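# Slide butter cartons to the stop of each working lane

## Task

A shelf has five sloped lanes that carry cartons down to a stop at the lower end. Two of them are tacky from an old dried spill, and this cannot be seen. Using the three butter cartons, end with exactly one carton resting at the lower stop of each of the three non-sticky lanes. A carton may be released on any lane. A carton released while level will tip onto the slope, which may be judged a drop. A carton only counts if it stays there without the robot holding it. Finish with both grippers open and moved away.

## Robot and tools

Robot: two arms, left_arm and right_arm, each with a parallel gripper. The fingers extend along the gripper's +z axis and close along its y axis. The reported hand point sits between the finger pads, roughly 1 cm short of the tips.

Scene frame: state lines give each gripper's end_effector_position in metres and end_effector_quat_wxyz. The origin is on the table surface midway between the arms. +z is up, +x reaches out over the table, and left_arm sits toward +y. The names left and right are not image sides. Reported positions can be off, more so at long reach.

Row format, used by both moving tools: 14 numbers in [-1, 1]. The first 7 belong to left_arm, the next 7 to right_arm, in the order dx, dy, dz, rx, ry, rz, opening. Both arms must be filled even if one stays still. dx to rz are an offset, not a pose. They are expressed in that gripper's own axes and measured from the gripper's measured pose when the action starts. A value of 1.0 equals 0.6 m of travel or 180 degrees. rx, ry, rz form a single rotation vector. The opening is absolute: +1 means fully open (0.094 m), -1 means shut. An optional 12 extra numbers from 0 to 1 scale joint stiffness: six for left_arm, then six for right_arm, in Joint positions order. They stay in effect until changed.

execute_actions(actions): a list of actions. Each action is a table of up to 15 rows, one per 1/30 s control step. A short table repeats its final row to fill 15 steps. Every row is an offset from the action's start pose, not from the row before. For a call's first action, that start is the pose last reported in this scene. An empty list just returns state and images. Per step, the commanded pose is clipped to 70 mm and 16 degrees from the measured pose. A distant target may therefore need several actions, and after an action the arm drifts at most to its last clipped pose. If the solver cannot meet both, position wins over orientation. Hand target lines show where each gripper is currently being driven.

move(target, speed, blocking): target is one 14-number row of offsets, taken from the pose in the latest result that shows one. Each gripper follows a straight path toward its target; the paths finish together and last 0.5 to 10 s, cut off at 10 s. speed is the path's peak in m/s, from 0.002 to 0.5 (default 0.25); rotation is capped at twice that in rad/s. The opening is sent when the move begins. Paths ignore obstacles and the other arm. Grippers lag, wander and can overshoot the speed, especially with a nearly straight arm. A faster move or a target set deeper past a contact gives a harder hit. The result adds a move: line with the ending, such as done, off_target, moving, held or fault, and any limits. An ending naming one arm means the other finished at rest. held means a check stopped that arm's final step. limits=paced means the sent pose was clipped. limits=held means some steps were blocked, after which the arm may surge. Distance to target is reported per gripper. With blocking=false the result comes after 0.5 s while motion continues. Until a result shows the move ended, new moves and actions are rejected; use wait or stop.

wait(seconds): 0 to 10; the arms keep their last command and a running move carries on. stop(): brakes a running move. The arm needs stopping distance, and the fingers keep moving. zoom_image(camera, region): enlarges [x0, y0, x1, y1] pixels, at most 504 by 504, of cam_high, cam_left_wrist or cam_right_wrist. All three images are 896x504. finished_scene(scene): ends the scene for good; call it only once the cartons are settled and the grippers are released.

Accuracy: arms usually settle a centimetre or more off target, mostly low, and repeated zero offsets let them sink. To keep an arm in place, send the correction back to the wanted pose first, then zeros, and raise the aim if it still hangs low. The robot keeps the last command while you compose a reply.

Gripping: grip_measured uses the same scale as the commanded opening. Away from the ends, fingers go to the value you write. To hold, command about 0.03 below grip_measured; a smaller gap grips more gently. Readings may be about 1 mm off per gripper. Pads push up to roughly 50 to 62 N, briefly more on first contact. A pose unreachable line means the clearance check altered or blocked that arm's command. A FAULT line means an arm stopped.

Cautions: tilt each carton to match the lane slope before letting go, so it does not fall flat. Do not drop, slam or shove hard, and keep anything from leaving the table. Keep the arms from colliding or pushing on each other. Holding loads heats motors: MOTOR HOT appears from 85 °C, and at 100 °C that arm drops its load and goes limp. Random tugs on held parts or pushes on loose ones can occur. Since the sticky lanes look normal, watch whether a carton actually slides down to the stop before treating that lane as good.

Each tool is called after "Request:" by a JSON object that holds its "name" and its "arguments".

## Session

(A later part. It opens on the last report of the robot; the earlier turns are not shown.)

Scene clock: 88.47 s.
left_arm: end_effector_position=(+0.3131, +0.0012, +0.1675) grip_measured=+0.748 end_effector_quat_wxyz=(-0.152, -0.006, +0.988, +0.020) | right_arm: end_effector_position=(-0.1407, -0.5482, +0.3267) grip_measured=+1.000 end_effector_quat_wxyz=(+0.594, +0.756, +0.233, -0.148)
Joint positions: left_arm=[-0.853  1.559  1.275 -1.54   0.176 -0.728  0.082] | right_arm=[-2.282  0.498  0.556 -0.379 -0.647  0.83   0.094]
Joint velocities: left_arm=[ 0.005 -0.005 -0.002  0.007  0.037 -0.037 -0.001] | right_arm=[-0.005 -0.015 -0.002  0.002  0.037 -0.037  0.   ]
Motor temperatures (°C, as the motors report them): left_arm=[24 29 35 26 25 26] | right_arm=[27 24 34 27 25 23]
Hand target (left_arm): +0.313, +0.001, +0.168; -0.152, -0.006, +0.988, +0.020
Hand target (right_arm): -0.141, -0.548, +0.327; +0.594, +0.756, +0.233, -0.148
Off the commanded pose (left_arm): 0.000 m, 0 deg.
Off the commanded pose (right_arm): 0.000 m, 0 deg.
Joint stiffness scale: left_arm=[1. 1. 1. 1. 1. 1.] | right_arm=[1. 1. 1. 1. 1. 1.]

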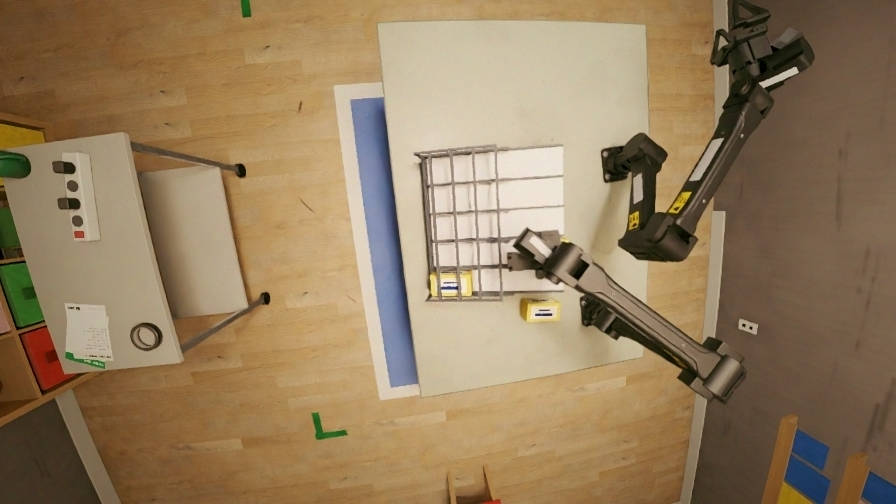

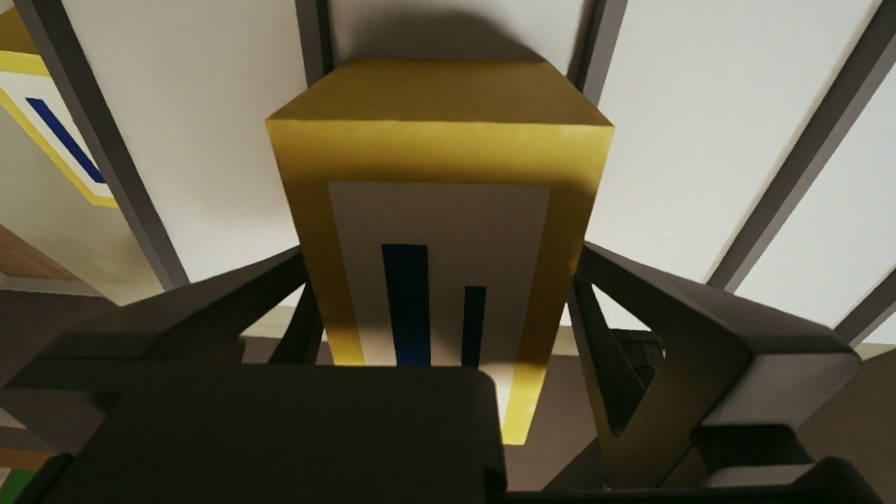

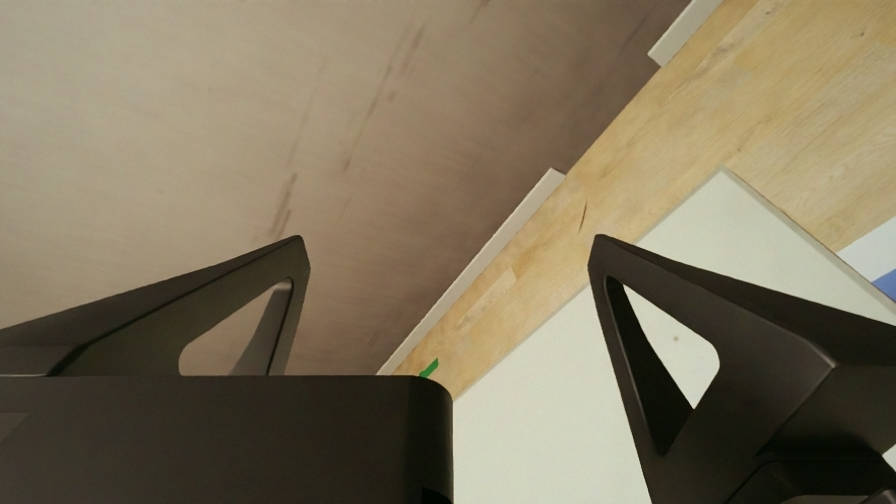

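Request:
{"name": "move", "arguments": {"target": [0,0,0,0,0,0,0.28,0.38,0.31,0.27,0,0,0,1], "speed": 0.25}}

Request:
{"name": "move", "arguments": {"target": [0,0,-0.12,0,0,0,0.28,0,0,0,0,0,0,1], "speed": 0.12}}

Request:
{"name": "move", "arguments": {"target": [0,-0.165,-0.05,0,0,0,0.28,0,0,0,0,0,0,1], "speed": 0.1}}

Scene clock: 99.37 s.
left_arm: end_effector_position=(+0.3135, +0.0019, +0.1676) grip_measured=+0.332 end_effector_quat_wxyz=(-0.151, -0.006, +0.988, +0.021) | right_arm: end_effector_position=(+0.1473, -0.6897, +0.2920) grip_measured=+1.000 end_effector_quat_wxyz=(+0.566, +0.771, +0.248, -0.155)
Joint positions: left_arm=[-0.853  1.559  1.275 -1.541  0.172 -0.728  0.063] | right_arm=[-1.077  1.106  0.766 -0.025  0.511  1.177  0.094]
Joint velocities: left_arm=[ 0.005  0.005  0.007  0.002  0.095 -0.022 -0.   ] | right_arm=[-0.015  0.005 -0.007  0.002 -0.022 -0.022  0.   ]
Motor temperatures (°C, as the motors report them): left_arm=[24 29 34 26 25 26] | right_arm=[27 24 35 27 25 23]
Hand target (left_arm): +0.313, +0.001, +0.168; -0.152, -0.006, +0.988, +0.019
Hand target (right_arm): +0.155, -0.698, +0.327; +0.595, +0.757, +0.229, -0.143
Off the commanded pose (left_arm): 0.001 m, 0 deg.
Off the commanded pose (right_arm): 0.037 m, 4 deg.
Joint stiffness scale: left_arm=[1. 1. 1. 1. 1. 1.] | right_arm=[1. 1. 1. 1. 1. 1.]
move: off_target (right_arm)

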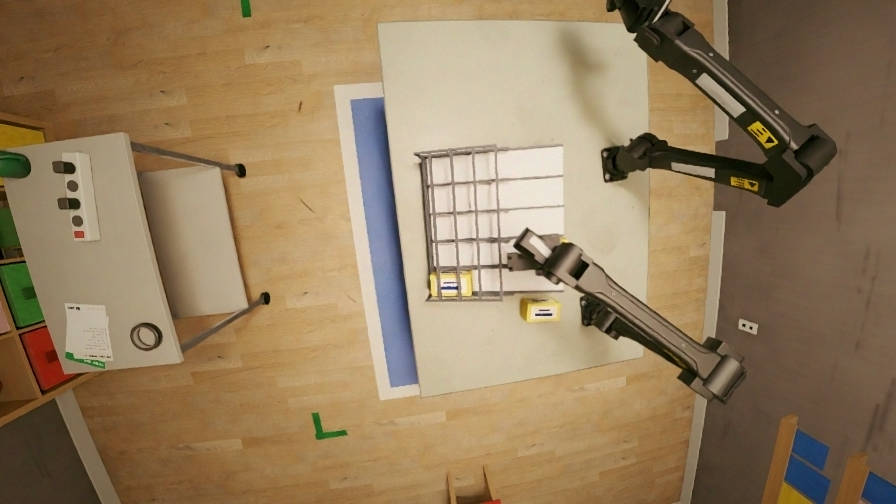

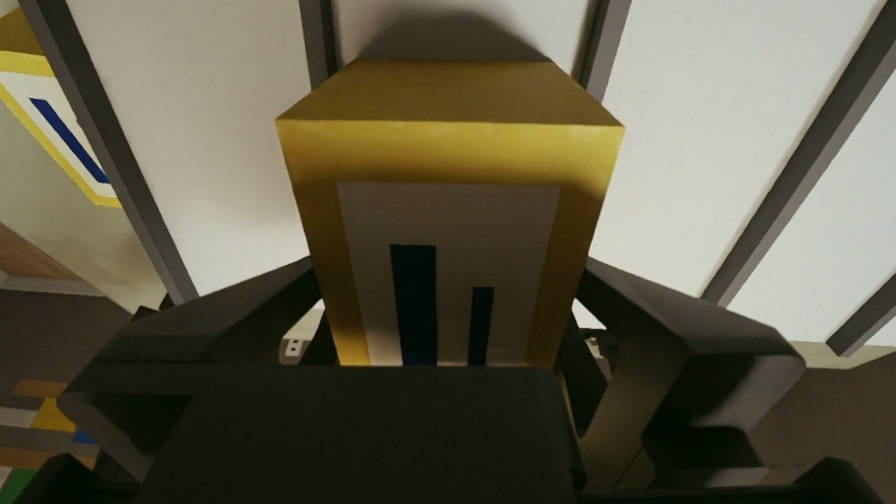

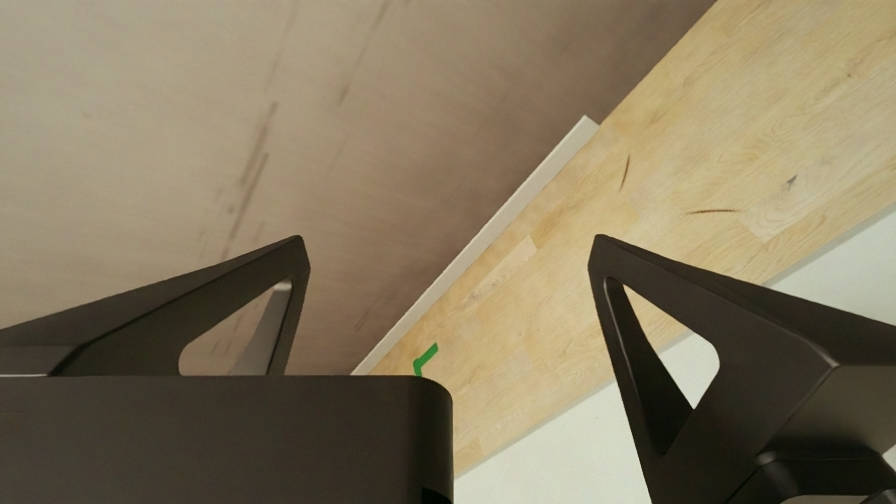

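Scene clock: 100.30 s.
left_arm: end_effector_position=(+0.3245, +0.0038, +0.2064) grip_measured=+0.332 end_effector_quat_wxyz=(-0.153, -0.014, +0.988, +0.027) | right_arm: end_effector_position=(+0.1473, -0.6897, +0.2920) grip_measured=+1.000 end_effector_quat_wxyz=(+0.566, +0.771, +0.248, -0.154)
Joint positions: left_arm=[-0.834  1.56   1.379 -1.657  0.164 -0.725  0.063] | right_arm=[-1.077  1.106  0.766 -0.025  0.511  1.177  0.094]
Joint velocities: left_arm=[ 0.015 -0.015  0.007 -0.012 -0.037 -0.081 -0.001] | right_arm=[ 0.005 -0.015  0.002 -0.007 -0.095  0.051  0.   ]
Motor temperatures (°C, as the motors report them): left_arm=[24 29 35 26 25 26] | right_arm=[27 24 35 27 25 23]
Hand target (left_arm): +0.334, -0.000, +0.235; -0.134, -0.008, +0.991, +0.007
Hand target (right_arm): +0.147, -0.690, +0.292; +0.566, +0.771, +0.248, -0.154
Off the commanded pose (left_arm): 0.032 m, 1 deg.
Off the commanded pose (right_arm): 0.000 m, 0 deg.
Joint stiffness scale: left_arm=[1. 1. 1. 1. 1. 1.] | right_arm=[1. 1. 1. 1. 1. 1.]
joint sent to its limit (left arm) — the command would take joint 4 (wrist pitch) past its lower limit, so that joint was sent only as far as its limit.
move: off_target (left_arm)

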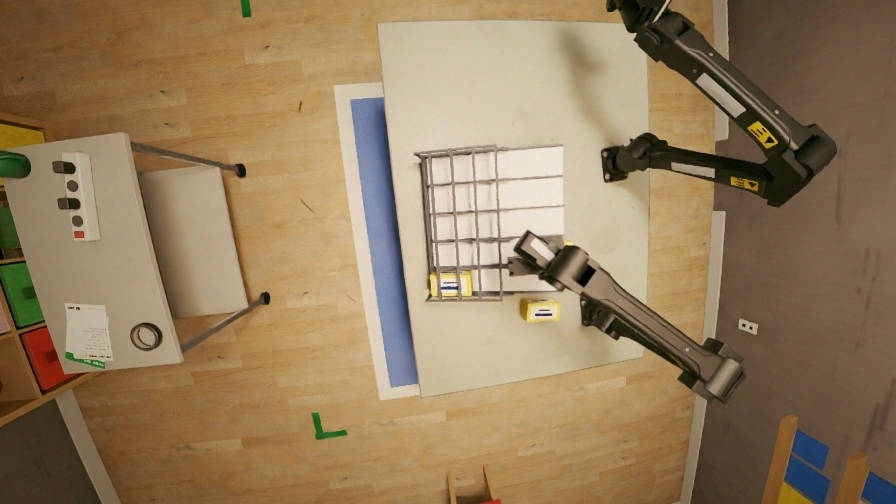

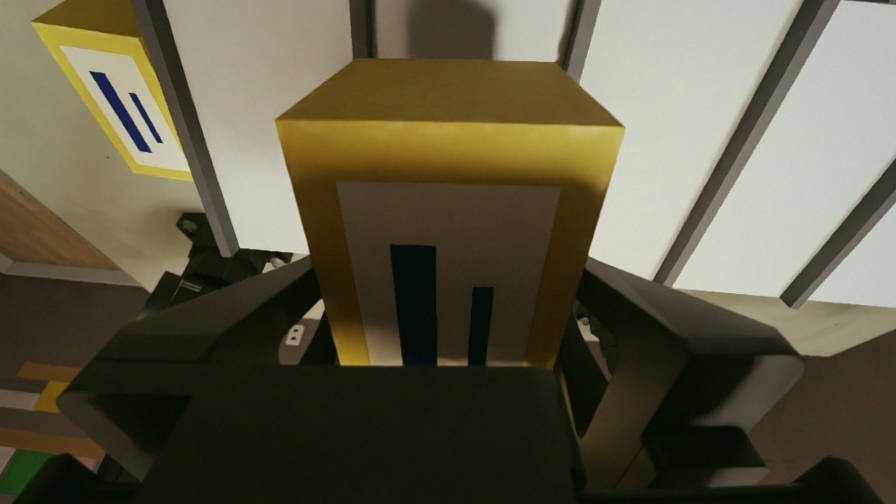

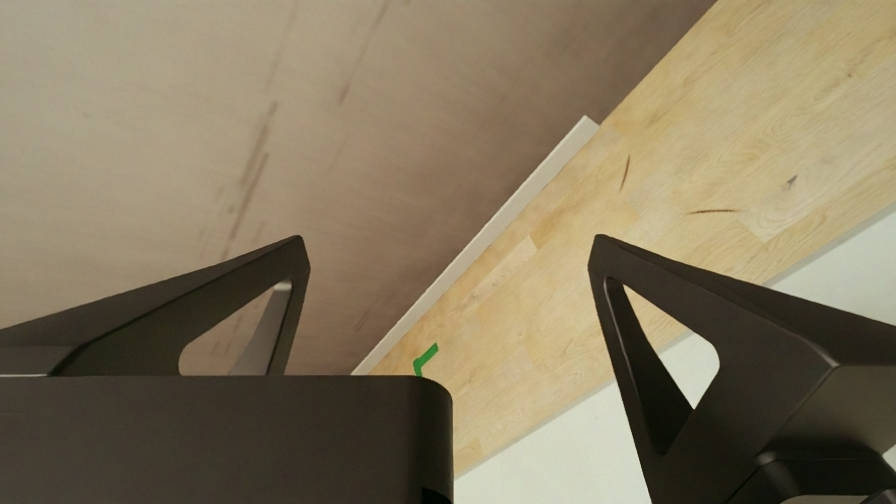

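Scene clock: 101.70 s.
left_arm: end_effector_position=(+0.3288, -0.0836, +0.2026) grip_measured=+0.332 end_effector_quat_wxyz=(-0.150, -0.011, +0.988, +0.024) | right_arm: end_effector_position=(+0.1473, -0.6897, +0.2920) grip_measured=+1.000 end_effector_quat_wxyz=(+0.566, +0.771, +0.248, -0.154)
Joint positions: left_arm=[-0.959  1.719  1.57  -1.658  0.194 -0.845  0.063] | right_arm=[-1.077  1.106  0.766 -0.025  0.511  1.177  0.094]
Joint velocities: left_arm=[ 0.005 -0.015 -0.002  0.007 -0.022 -0.007  0.   ] | right_arm=[ 0.005 -0.015  0.002  0.007 -0.022 -0.095  0.   ]
Motor temperatures (°C, as the motors report them): left_arm=[24 30 35 26 25 26] | right_arm=[27 24 35 27 25 23]
Hand target (left_arm): +0.334, -0.096, +0.228; -0.137, -0.016, +0.990, +0.007
Hand target (right_arm): +0.147, -0.690, +0.292; +0.566, +0.771, +0.248, -0.154
Off the commanded pose (left_arm): 0.030 m, 1 deg.
Off the commanded pose (right_arm): 0.000 m, 0 deg.
Joint stiffness scale: left_arm=[1. 1. 1. 1. 1. 1.] | right_arm=[1. 1. 1. 1. 1. 1.]
joint sent to its limit (left arm) — the command would take joint 4 (wrist pitch) past its lower limit, so that joint was sent only as far as its limit.
move: off_target (left_arm)

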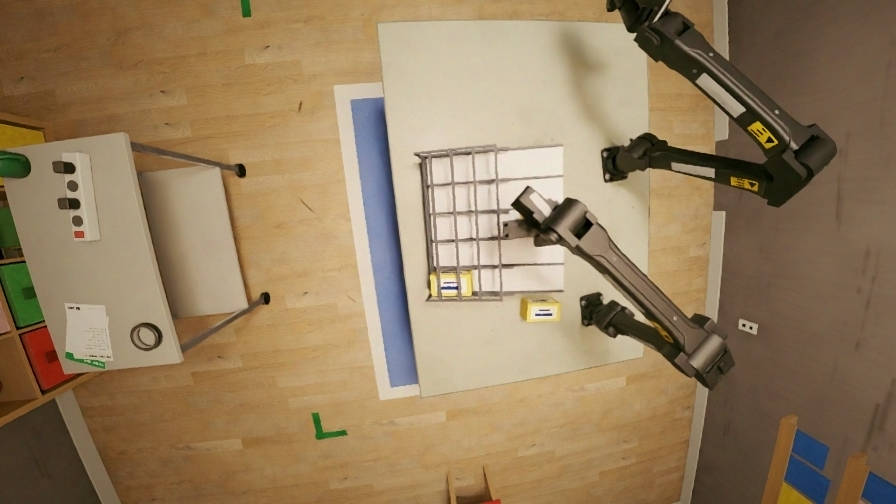

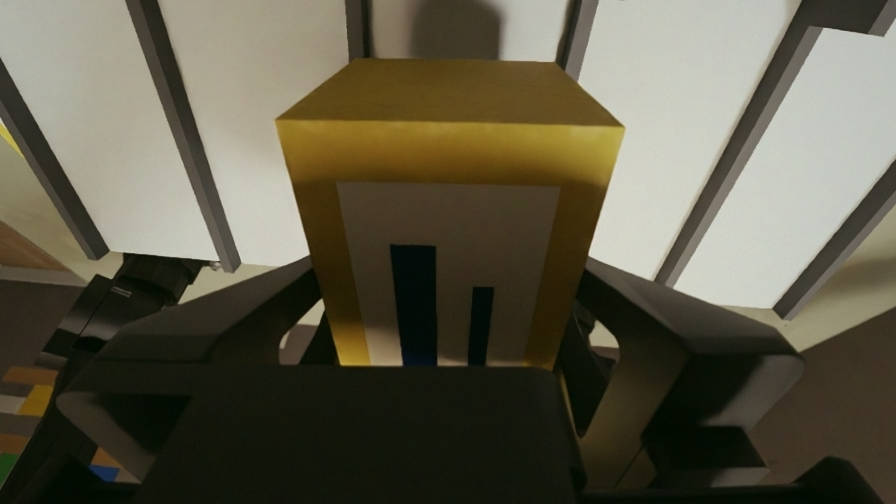

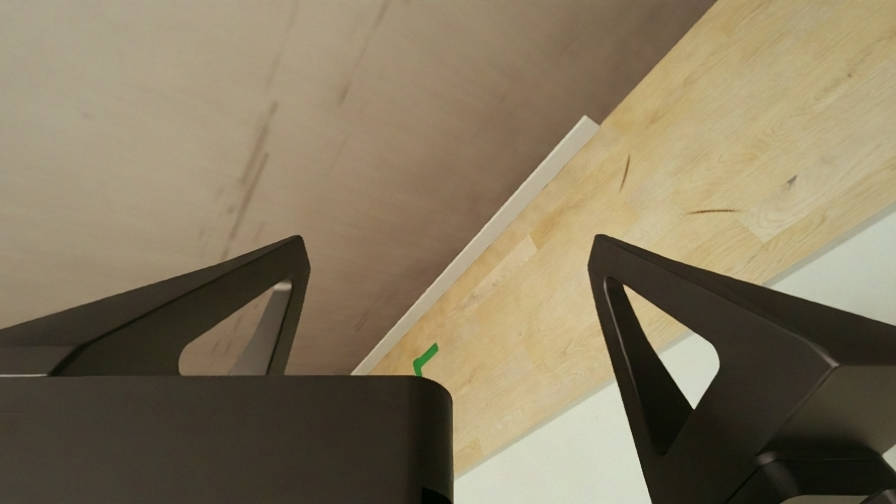

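Request:
{"name": "move", "arguments": {"target": [0.01,-0.015,0.052,0,0,0,0.28,0,0,0,0,0,0,1], "speed": 0.03}}

Scene clock: 104.77 s.
left_arm: end_effector_position=(+0.3169, -0.0860, +0.1748) grip_measured=+0.332 end_effector_quat_wxyz=(-0.151, -0.008, +0.988, +0.028) | right_arm: end_effector_position=(+0.1473, -0.6897, +0.2920) grip_measured=+1.000 end_effector_quat_wxyz=(+0.566, +0.771, +0.248, -0.154)
Joint positions: left_arm=[-0.981  1.722  1.499 -1.588  0.196 -0.859  0.063] | right_arm=[-1.077  1.106  0.766 -0.025  0.511  1.177  0.094]
Joint velocities: left_arm=[ 0.015 -0.005 -0.002  0.007  0.051 -0.022 -0.001] | right_arm=[-0.005 -0.005 -0.002 -0.002  0.007  0.066  0.   ]
Motor temperatures (°C, as the motors report them): left_arm=[24 30 36 26 25 26] | right_arm=[27 24 35 27 25 23]
Hand target (left_arm): +0.314, -0.091, +0.174; -0.150, -0.011, +0.988, +0.024
Hand target (right_arm): +0.147, -0.690, +0.292; +0.566, +0.771, +0.248, -0.154
Off the commanded pose (left_arm): 0.006 m, 1 deg.
Off the commanded pose (right_arm): 0.000 m, 0 deg.
Joint stiffness scale: left_arm=[1. 1. 1. 1. 1. 1.] | right_arm=[1. 1. 1. 1. 1. 1.]
move: done

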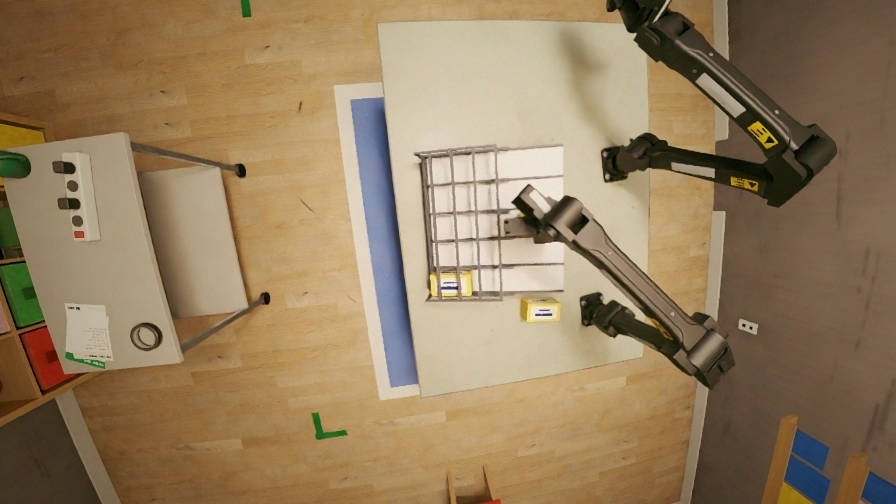

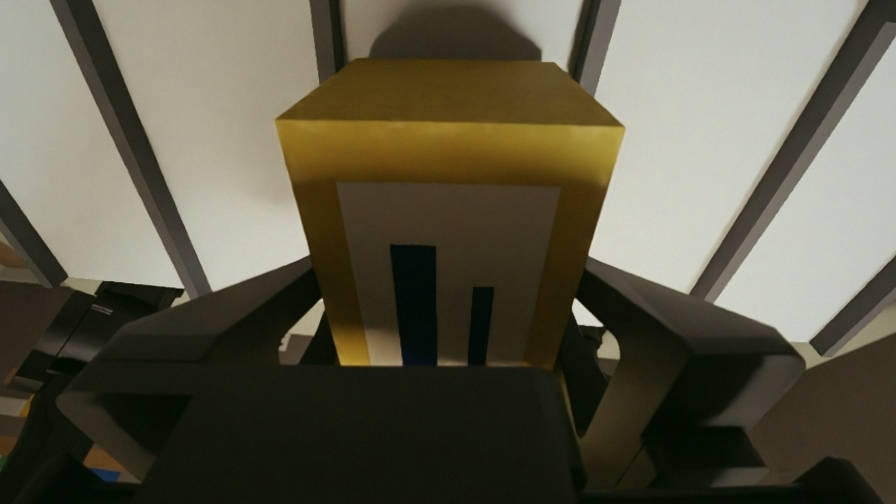

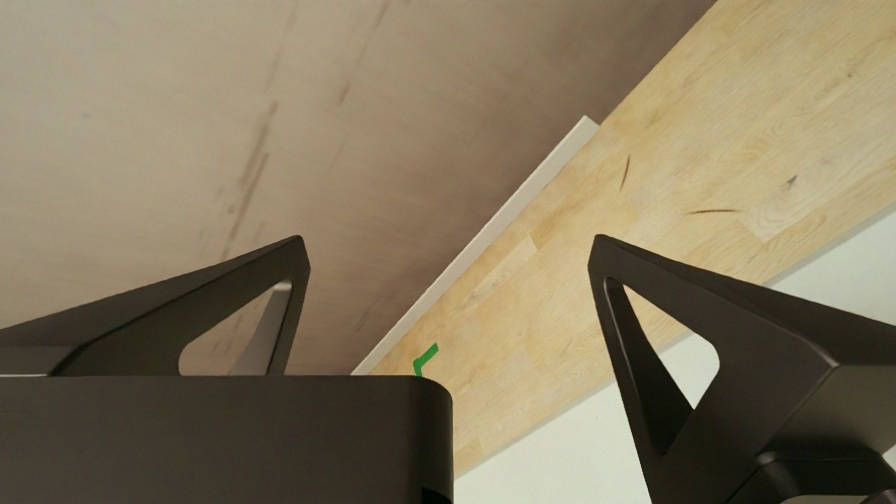

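Request:
{"name": "move", "arguments": {"target": [0,-0.006,0.018,0,0,0,0.28,0,0,0,0,0,0,1], "speed": 0.02}}

Request:
{"name": "execute_actions", "arguments": {"actions": [[[0,0,0,0,0,0,0.75,0,0,0,0,0,0,1]],[[0,0,0,0,0,0,0.75,0,0,0,0,0,0,1]],[[0,0,0,0,0,0,0.75,0,0,0,0,0,0,1]],[[0,0,0,0,0,0,0.75,0,0,0,0,0,0,1]]]}}

Scene clock: 109.27 s.
left_arm: end_effector_position=(+0.3163, -0.0850, +0.1668) grip_measured=+0.332 end_effector_quat_wxyz=(-0.152, -0.008, +0.988, +0.030) | right_arm: end_effector_position=(+0.1473, -0.6897, +0.2920) grip_measured=+1.000 end_effector_quat_wxyz=(+0.566, +0.771, +0.248, -0.154)
Joint positions: left_arm=[-0.981  1.726  1.483 -1.572  0.194 -0.86   0.063] | right_arm=[-1.077  1.106  0.766 -0.025  0.511  1.177  0.094]
Joint velocities: left_arm=[-0.005  0.005 -0.017 -0.002  0.051 -0.007 -0.   ] | right_arm=[-0.005 -0.005 -0.017 -0.007  0.007 -0.051  0.   ]
Motor temperatures (°C, as the motors report them): left_arm=[24 30 35 26 25 26] | right_arm=[27 25 35 27 25 23]
Hand target (left_arm): +0.314, -0.089, +0.164; -0.151, -0.008, +0.988, +0.028
Hand target (right_arm): +0.147, -0.690, +0.292; +0.566, +0.771, +0.248, -0.154
Off the commanded pose (left_arm): 0.005 m, 0 deg.
Off the commanded pose (right_arm): 0.000 m, 0 deg.
Joint stiffness scale: left_arm=[1. 1. 1. 1. 1. 1.] | right_arm=[1. 1. 1. 1. 1. 1.]
move: done

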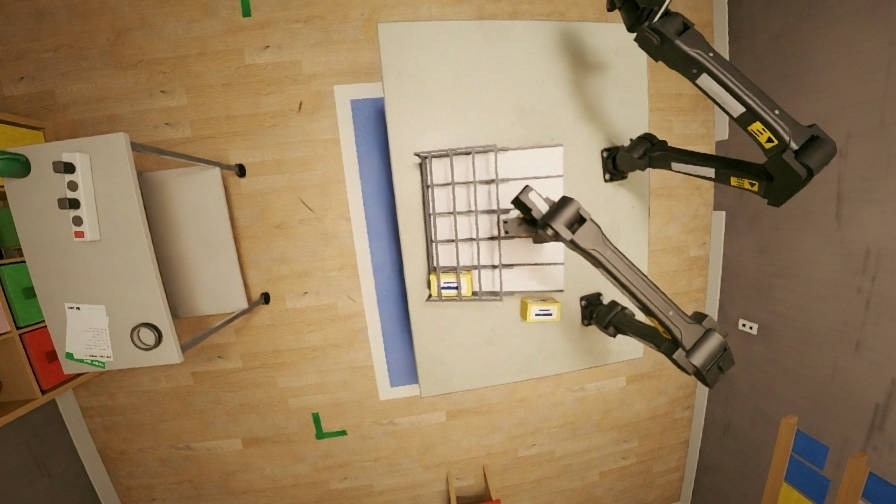

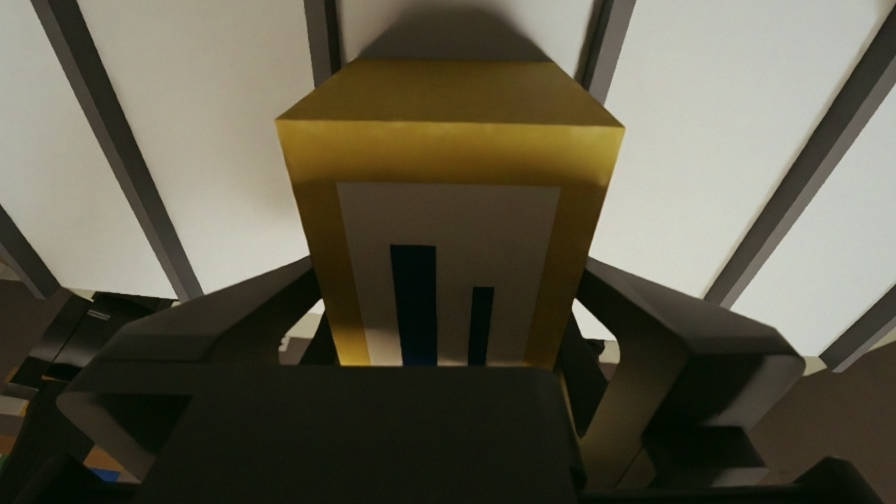

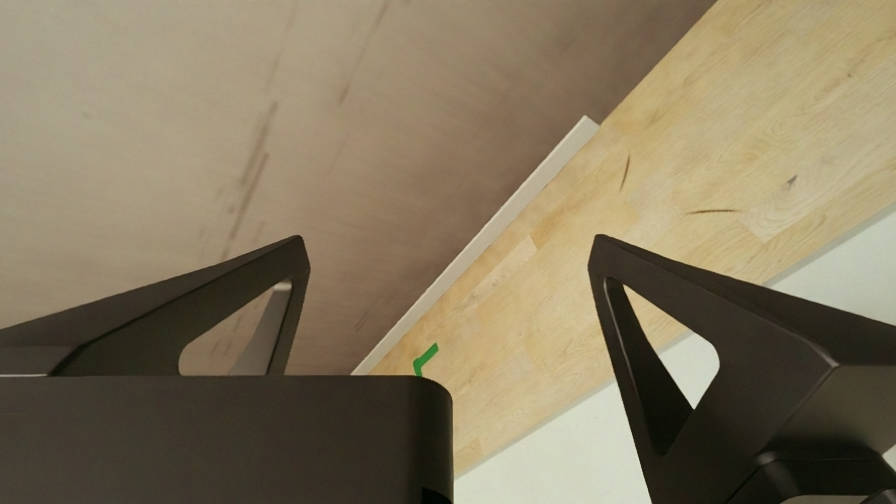

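Scene clock: 111.27 s.
left_arm: end_effector_position=(+0.3163, -0.0850, +0.1673) grip_measured=+0.748 end_effector_quat_wxyz=(-0.152, -0.008, +0.988, +0.029) | right_arm: end_effector_position=(+0.1473, -0.6897, +0.2920) grip_measured=+1.000 end_effector_quat_wxyz=(+0.566, +0.771, +0.248, -0.154)
Joint positions: left_arm=[-0.981  1.725  1.483 -1.572  0.194 -0.86   0.082] | right_arm=[-1.077  1.106  0.766 -0.025  0.511  1.177  0.094]
Joint velocities: left_arm=[-0.005  0.005 -0.007 -0.007 -0.11  -0.051 -0.001] | right_arm=[-0.005 -0.005  0.007 -0.002 -0.037 -0.066  0.   ]
Motor temperatures (°C, as the motors report them): left_arm=[24 30 35 26 25 26] | right_arm=[27 25 35 27 25 23]
Hand target (left_arm): +0.316, -0.085, +0.167; -0.152, -0.008, +0.988, +0.029
Hand target (right_arm): +0.147, -0.690, +0.292; +0.566, +0.771, +0.248, -0.154
Off the commanded pose (left_arm): 0.000 m, 0 deg.
Off the commanded pose (right_arm): 0.000 m, 0 deg.
Joint stiffness scale: left_arm=[1. 1. 1. 1. 1. 1.] | right_arm=[1. 1. 1. 1. 1. 1.]

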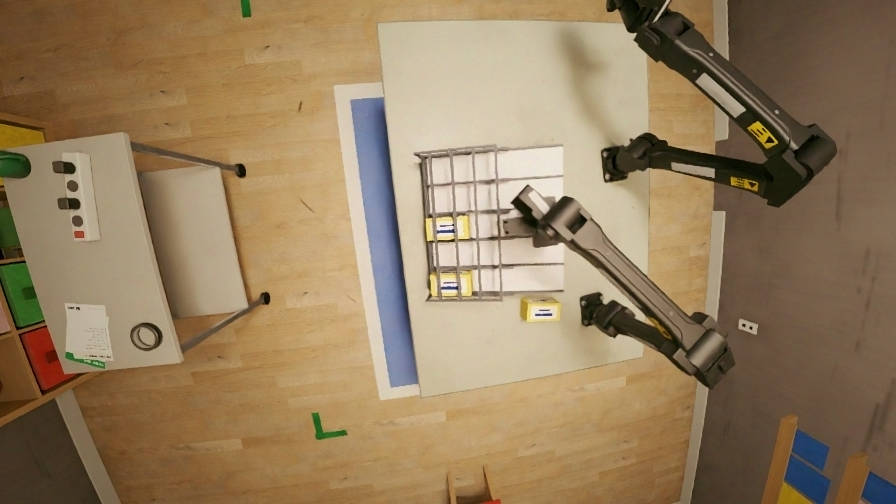

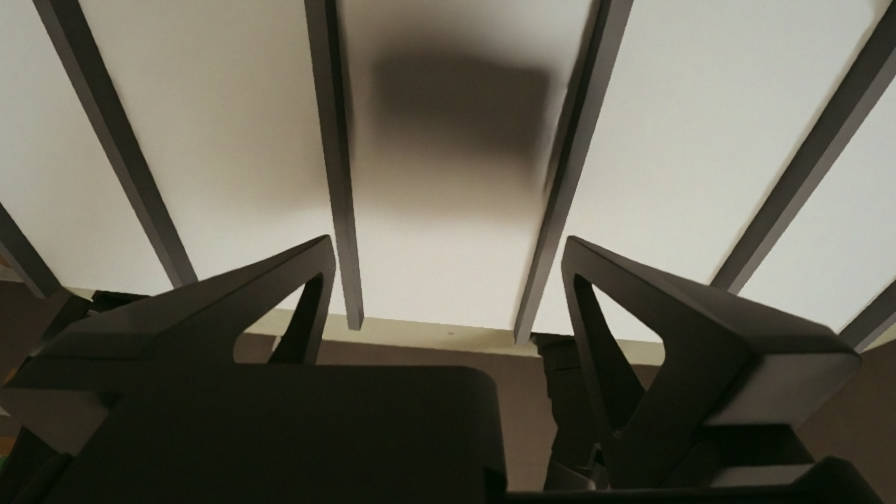

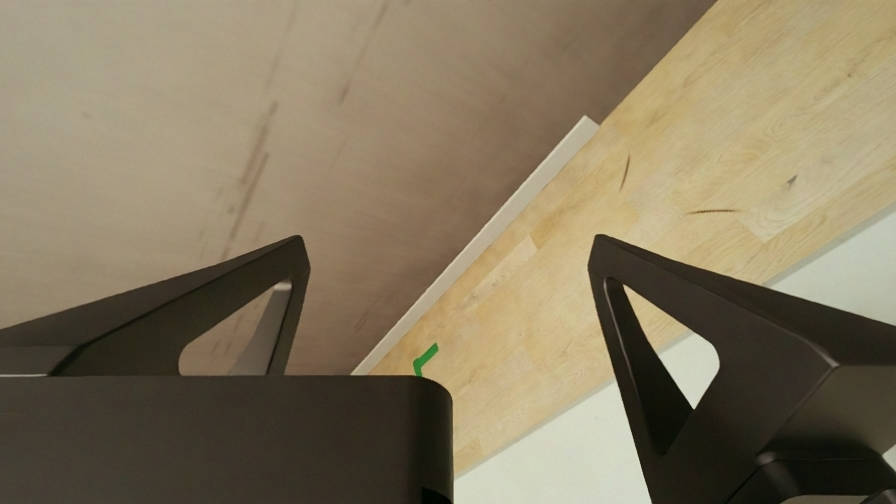

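L3 good. Fetch last carton at ≈(0.28,0.24).

Request:
{"name": "move", "arguments": {"target": [0,0,-0.12,0.018,-0.097,0,1,0,0,0,0,0,0,1], "speed": 0.15}}

Request:
{"name": "move", "arguments": {"target": [0.06,0.53,0,0,0,0,1,0,0,0,0,0,0,1], "speed": 0.25}}

Scene clock: 114.83 s.
left_arm: end_effector_position=(+0.3319, -0.0736, +0.2227) grip_measured=+1.000 end_effector_quat_wxyz=(-0.019, -0.005, +1.000, +0.024) | right_arm: end_effector_position=(+0.1473, -0.6897, +0.2920) grip_measured=+1.000 end_effector_quat_wxyz=(+0.566, +0.771, +0.248, -0.154)
Joint positions: left_arm=[-1.011  1.588  1.483 -1.526  0.    -0.907  0.094] | right_arm=[-1.077  1.106  0.766 -0.025  0.511  1.177  0.094]
Joint velocities: left_arm=[-0.015 -0.015  0.002 -0.012 -0.022 -0.051  0.   ] | right_arm=[-0.005 -0.005 -0.002 -0.007  0.037 -0.037  0.   ]
Motor temperatures (°C, as the motors report them): left_arm=[24 30 35 26 25 26] | right_arm=[27 25 34 27 25 23]
Hand target (left_arm): +0.338, -0.089, +0.237; +0.000, -0.009, +1.000, +0.002
Hand target (right_arm): +0.147, -0.690, +0.292; +0.566, +0.771, +0.248, -0.154
Off the commanded pose (left_arm): 0.021 m, 3 deg.
Off the commanded pose (right_arm): 0.000 m, 0 deg.
Joint stiffness scale: left_arm=[1. 1. 1. 1. 1. 1.] | right_arm=[1. 1. 1. 1. 1. 1.]
move: off_target (left_arm)

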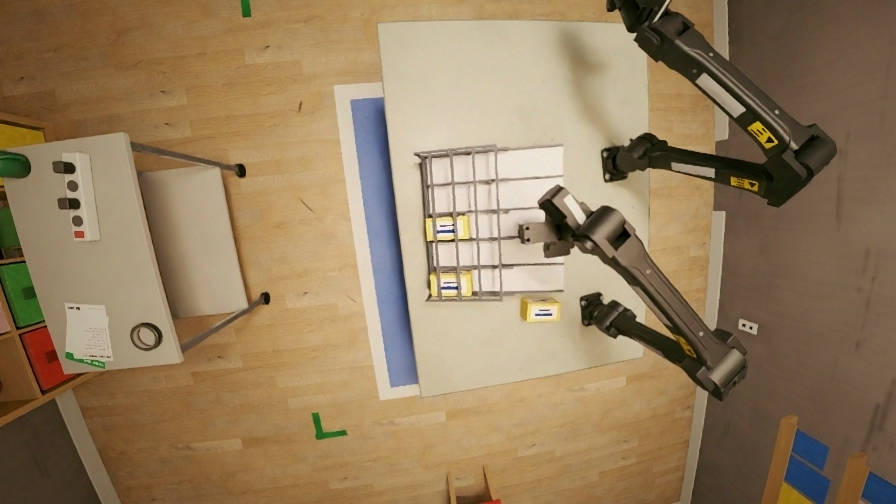

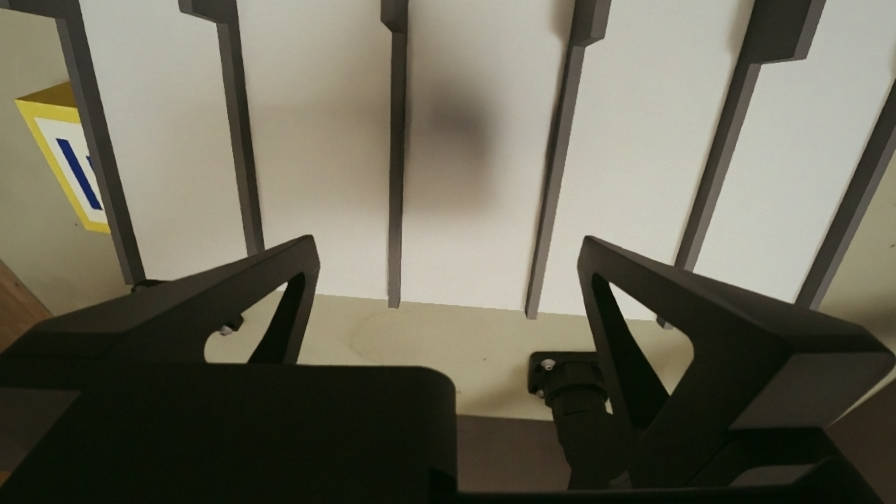

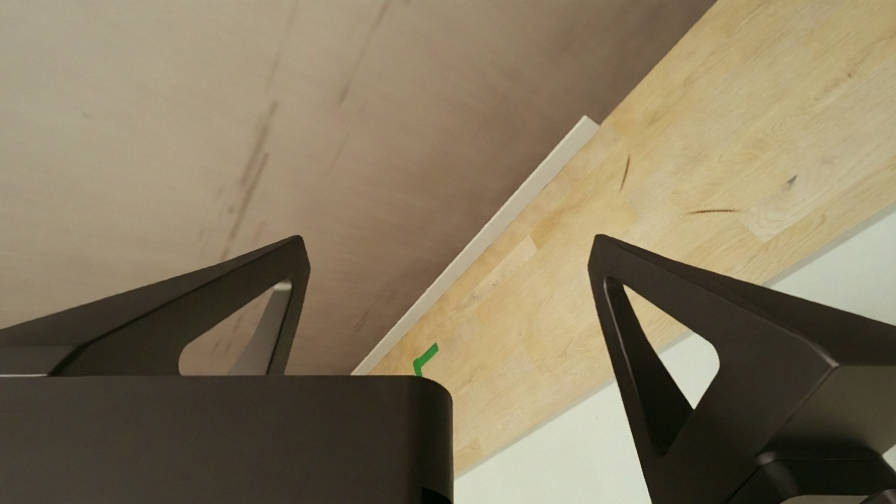

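Scene clock: 116.80 s.
left_arm: end_effector_position=(+0.3017, +0.2460, +0.2482) grip_measured=+1.000 end_effector_quat_wxyz=(-0.003, -0.015, +1.000, +0.023) | right_arm: end_effector_position=(+0.1473, -0.6897, +0.2920) grip_measured=+1.000 end_effector_quat_wxyz=(+0.566, +0.771, +0.248, -0.154)
Joint positions: left_arm=[-0.301  1.021  1.034 -1.598 -0.045 -0.218  0.094] | right_arm=[-1.077  1.106  0.766 -0.025  0.511  1.177  0.094]
Joint velocities: left_arm=[ 0.005 -0.005  0.007  0.007 -0.081  0.007  0.   ] | right_arm=[-0.005 -0.005 -0.007  0.002 -0.051 -0.007  0.   ]
Motor temperatures (°C, as the motors report them): left_arm=[24 30 35 26 25 26] | right_arm=[27 25 34 27 25 23]
Hand target (left_arm): +0.294, +0.247, +0.243; -0.019, -0.005, +0.999, +0.026
Hand target (right_arm): +0.147, -0.690, +0.292; +0.566, +0.771, +0.248, -0.154
Off the commanded pose (left_arm): 0.013 m, 2 deg.
Off the commanded pose (right_arm): 0.000 m, 0 deg.
Joint stiffness scale: left_arm=[1. 1. 1. 1. 1. 1.] | right_arm=[1. 1. 1. 1. 1. 1.]
move: off_target (left_arm)

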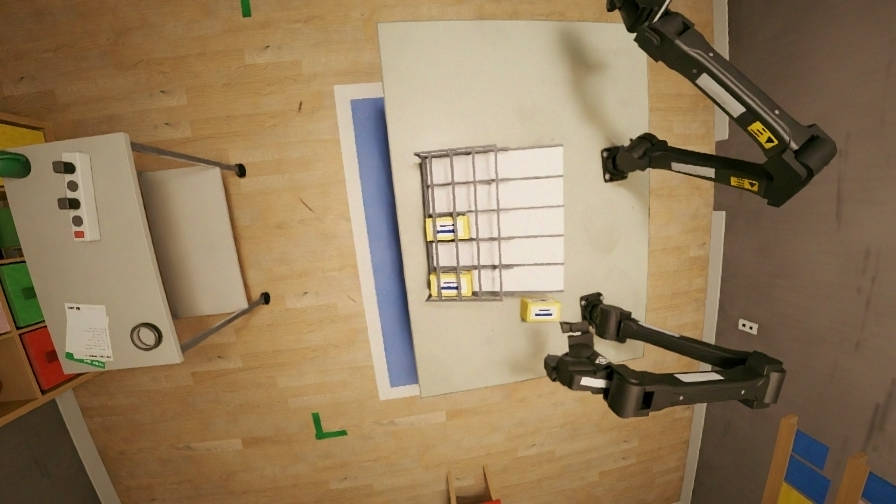

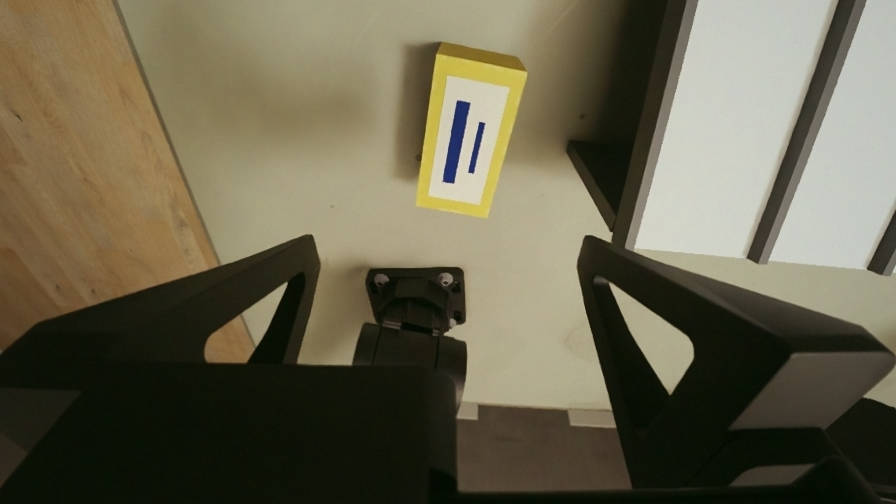

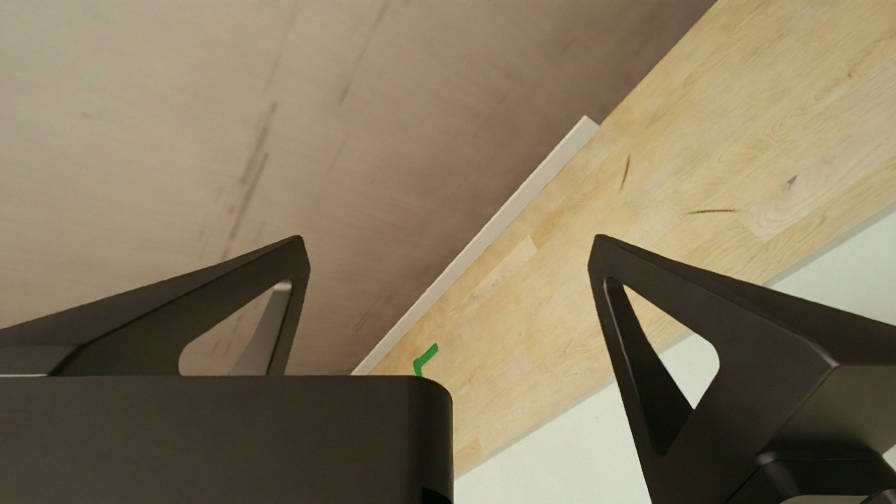

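Request:
{"name": "move", "arguments": {"target": [0.014,-0.02,0.19,0.015,0,0.047,1,0,0,0,0,0,0,1], "speed": 0.12}}

Scene clock: 123.80 s.
left_arm: end_effector_position=(+0.2912, +0.2403, +0.1397) grip_measured=+1.000 end_effector_quat_wxyz=(-0.004, +0.047, +0.999, +0.001) | right_arm: end_effector_position=(+0.1473, -0.6897, +0.2920) grip_measured=+1.000 end_effector_quat_wxyz=(+0.566, +0.771, +0.248, -0.154)
Joint positions: left_arm=[-0.301  1.032  0.754 -1.301 -0.001 -0.093  0.094] | right_arm=[-1.077  1.106  0.766 -0.025  0.511  1.177  0.094]
Joint velocities: left_arm=[-0.005 -0.015  0.002 -0.002  0.051  0.051  0.   ] | right_arm=[-0.015 -0.005  0.007 -0.012  0.066 -0.007  0.   ]
Motor temperatures (°C, as the motors report them): left_arm=[24 29 35 26 25 26] | right_arm=[27 25 34 27 25 23]
Hand target (left_arm): +0.292, +0.239, +0.134; -0.004, +0.058, +0.998, -0.000
Hand target (right_arm): +0.147, -0.690, +0.292; +0.566, +0.771, +0.248, -0.154
Off the commanded pose (left_arm): 0.006 m, 1 deg.
Off the commanded pose (right_arm): 0.000 m, 0 deg.
Joint stiffness scale: left_arm=[1. 1. 1. 1. 1. 1.] | right_arm=[1. 1. 1. 1. 1. 1.]
move: done

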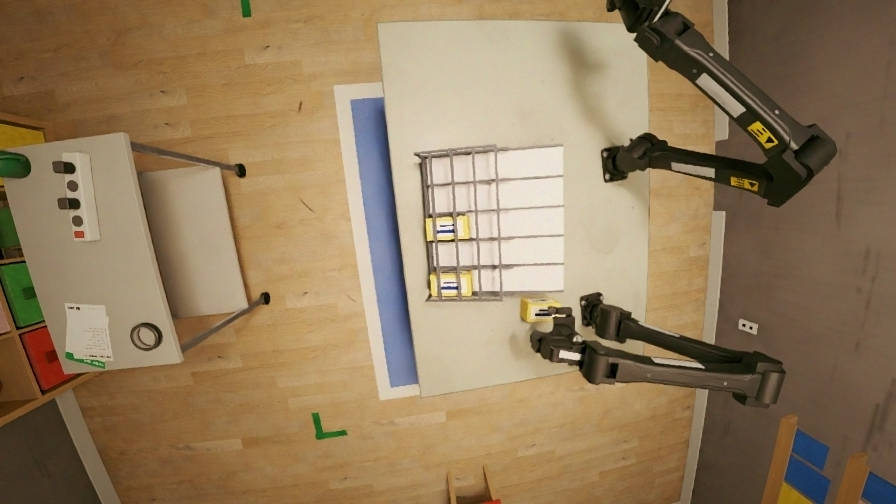

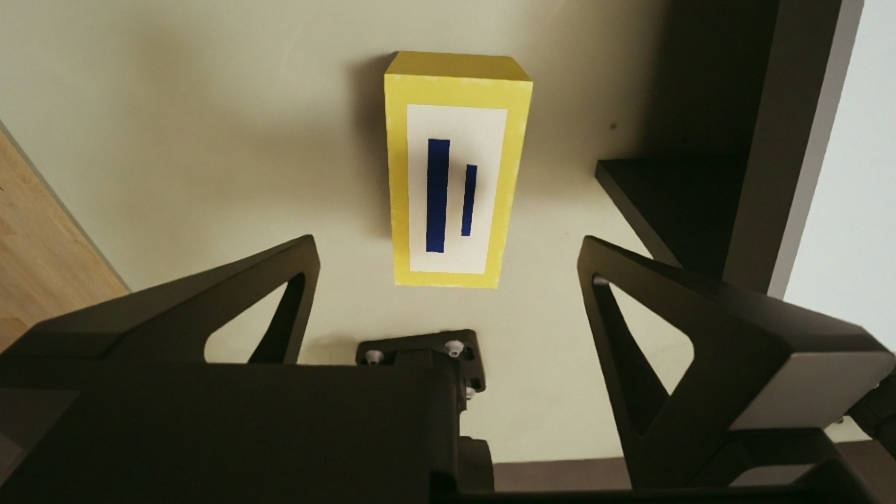

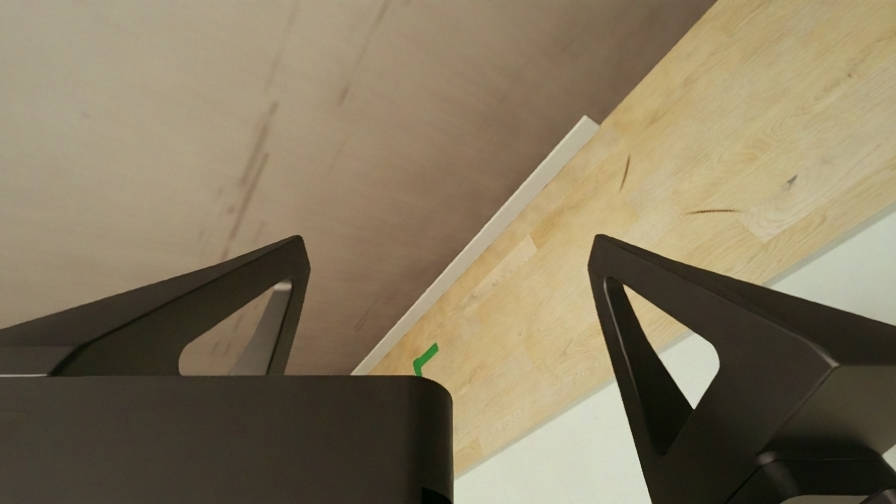

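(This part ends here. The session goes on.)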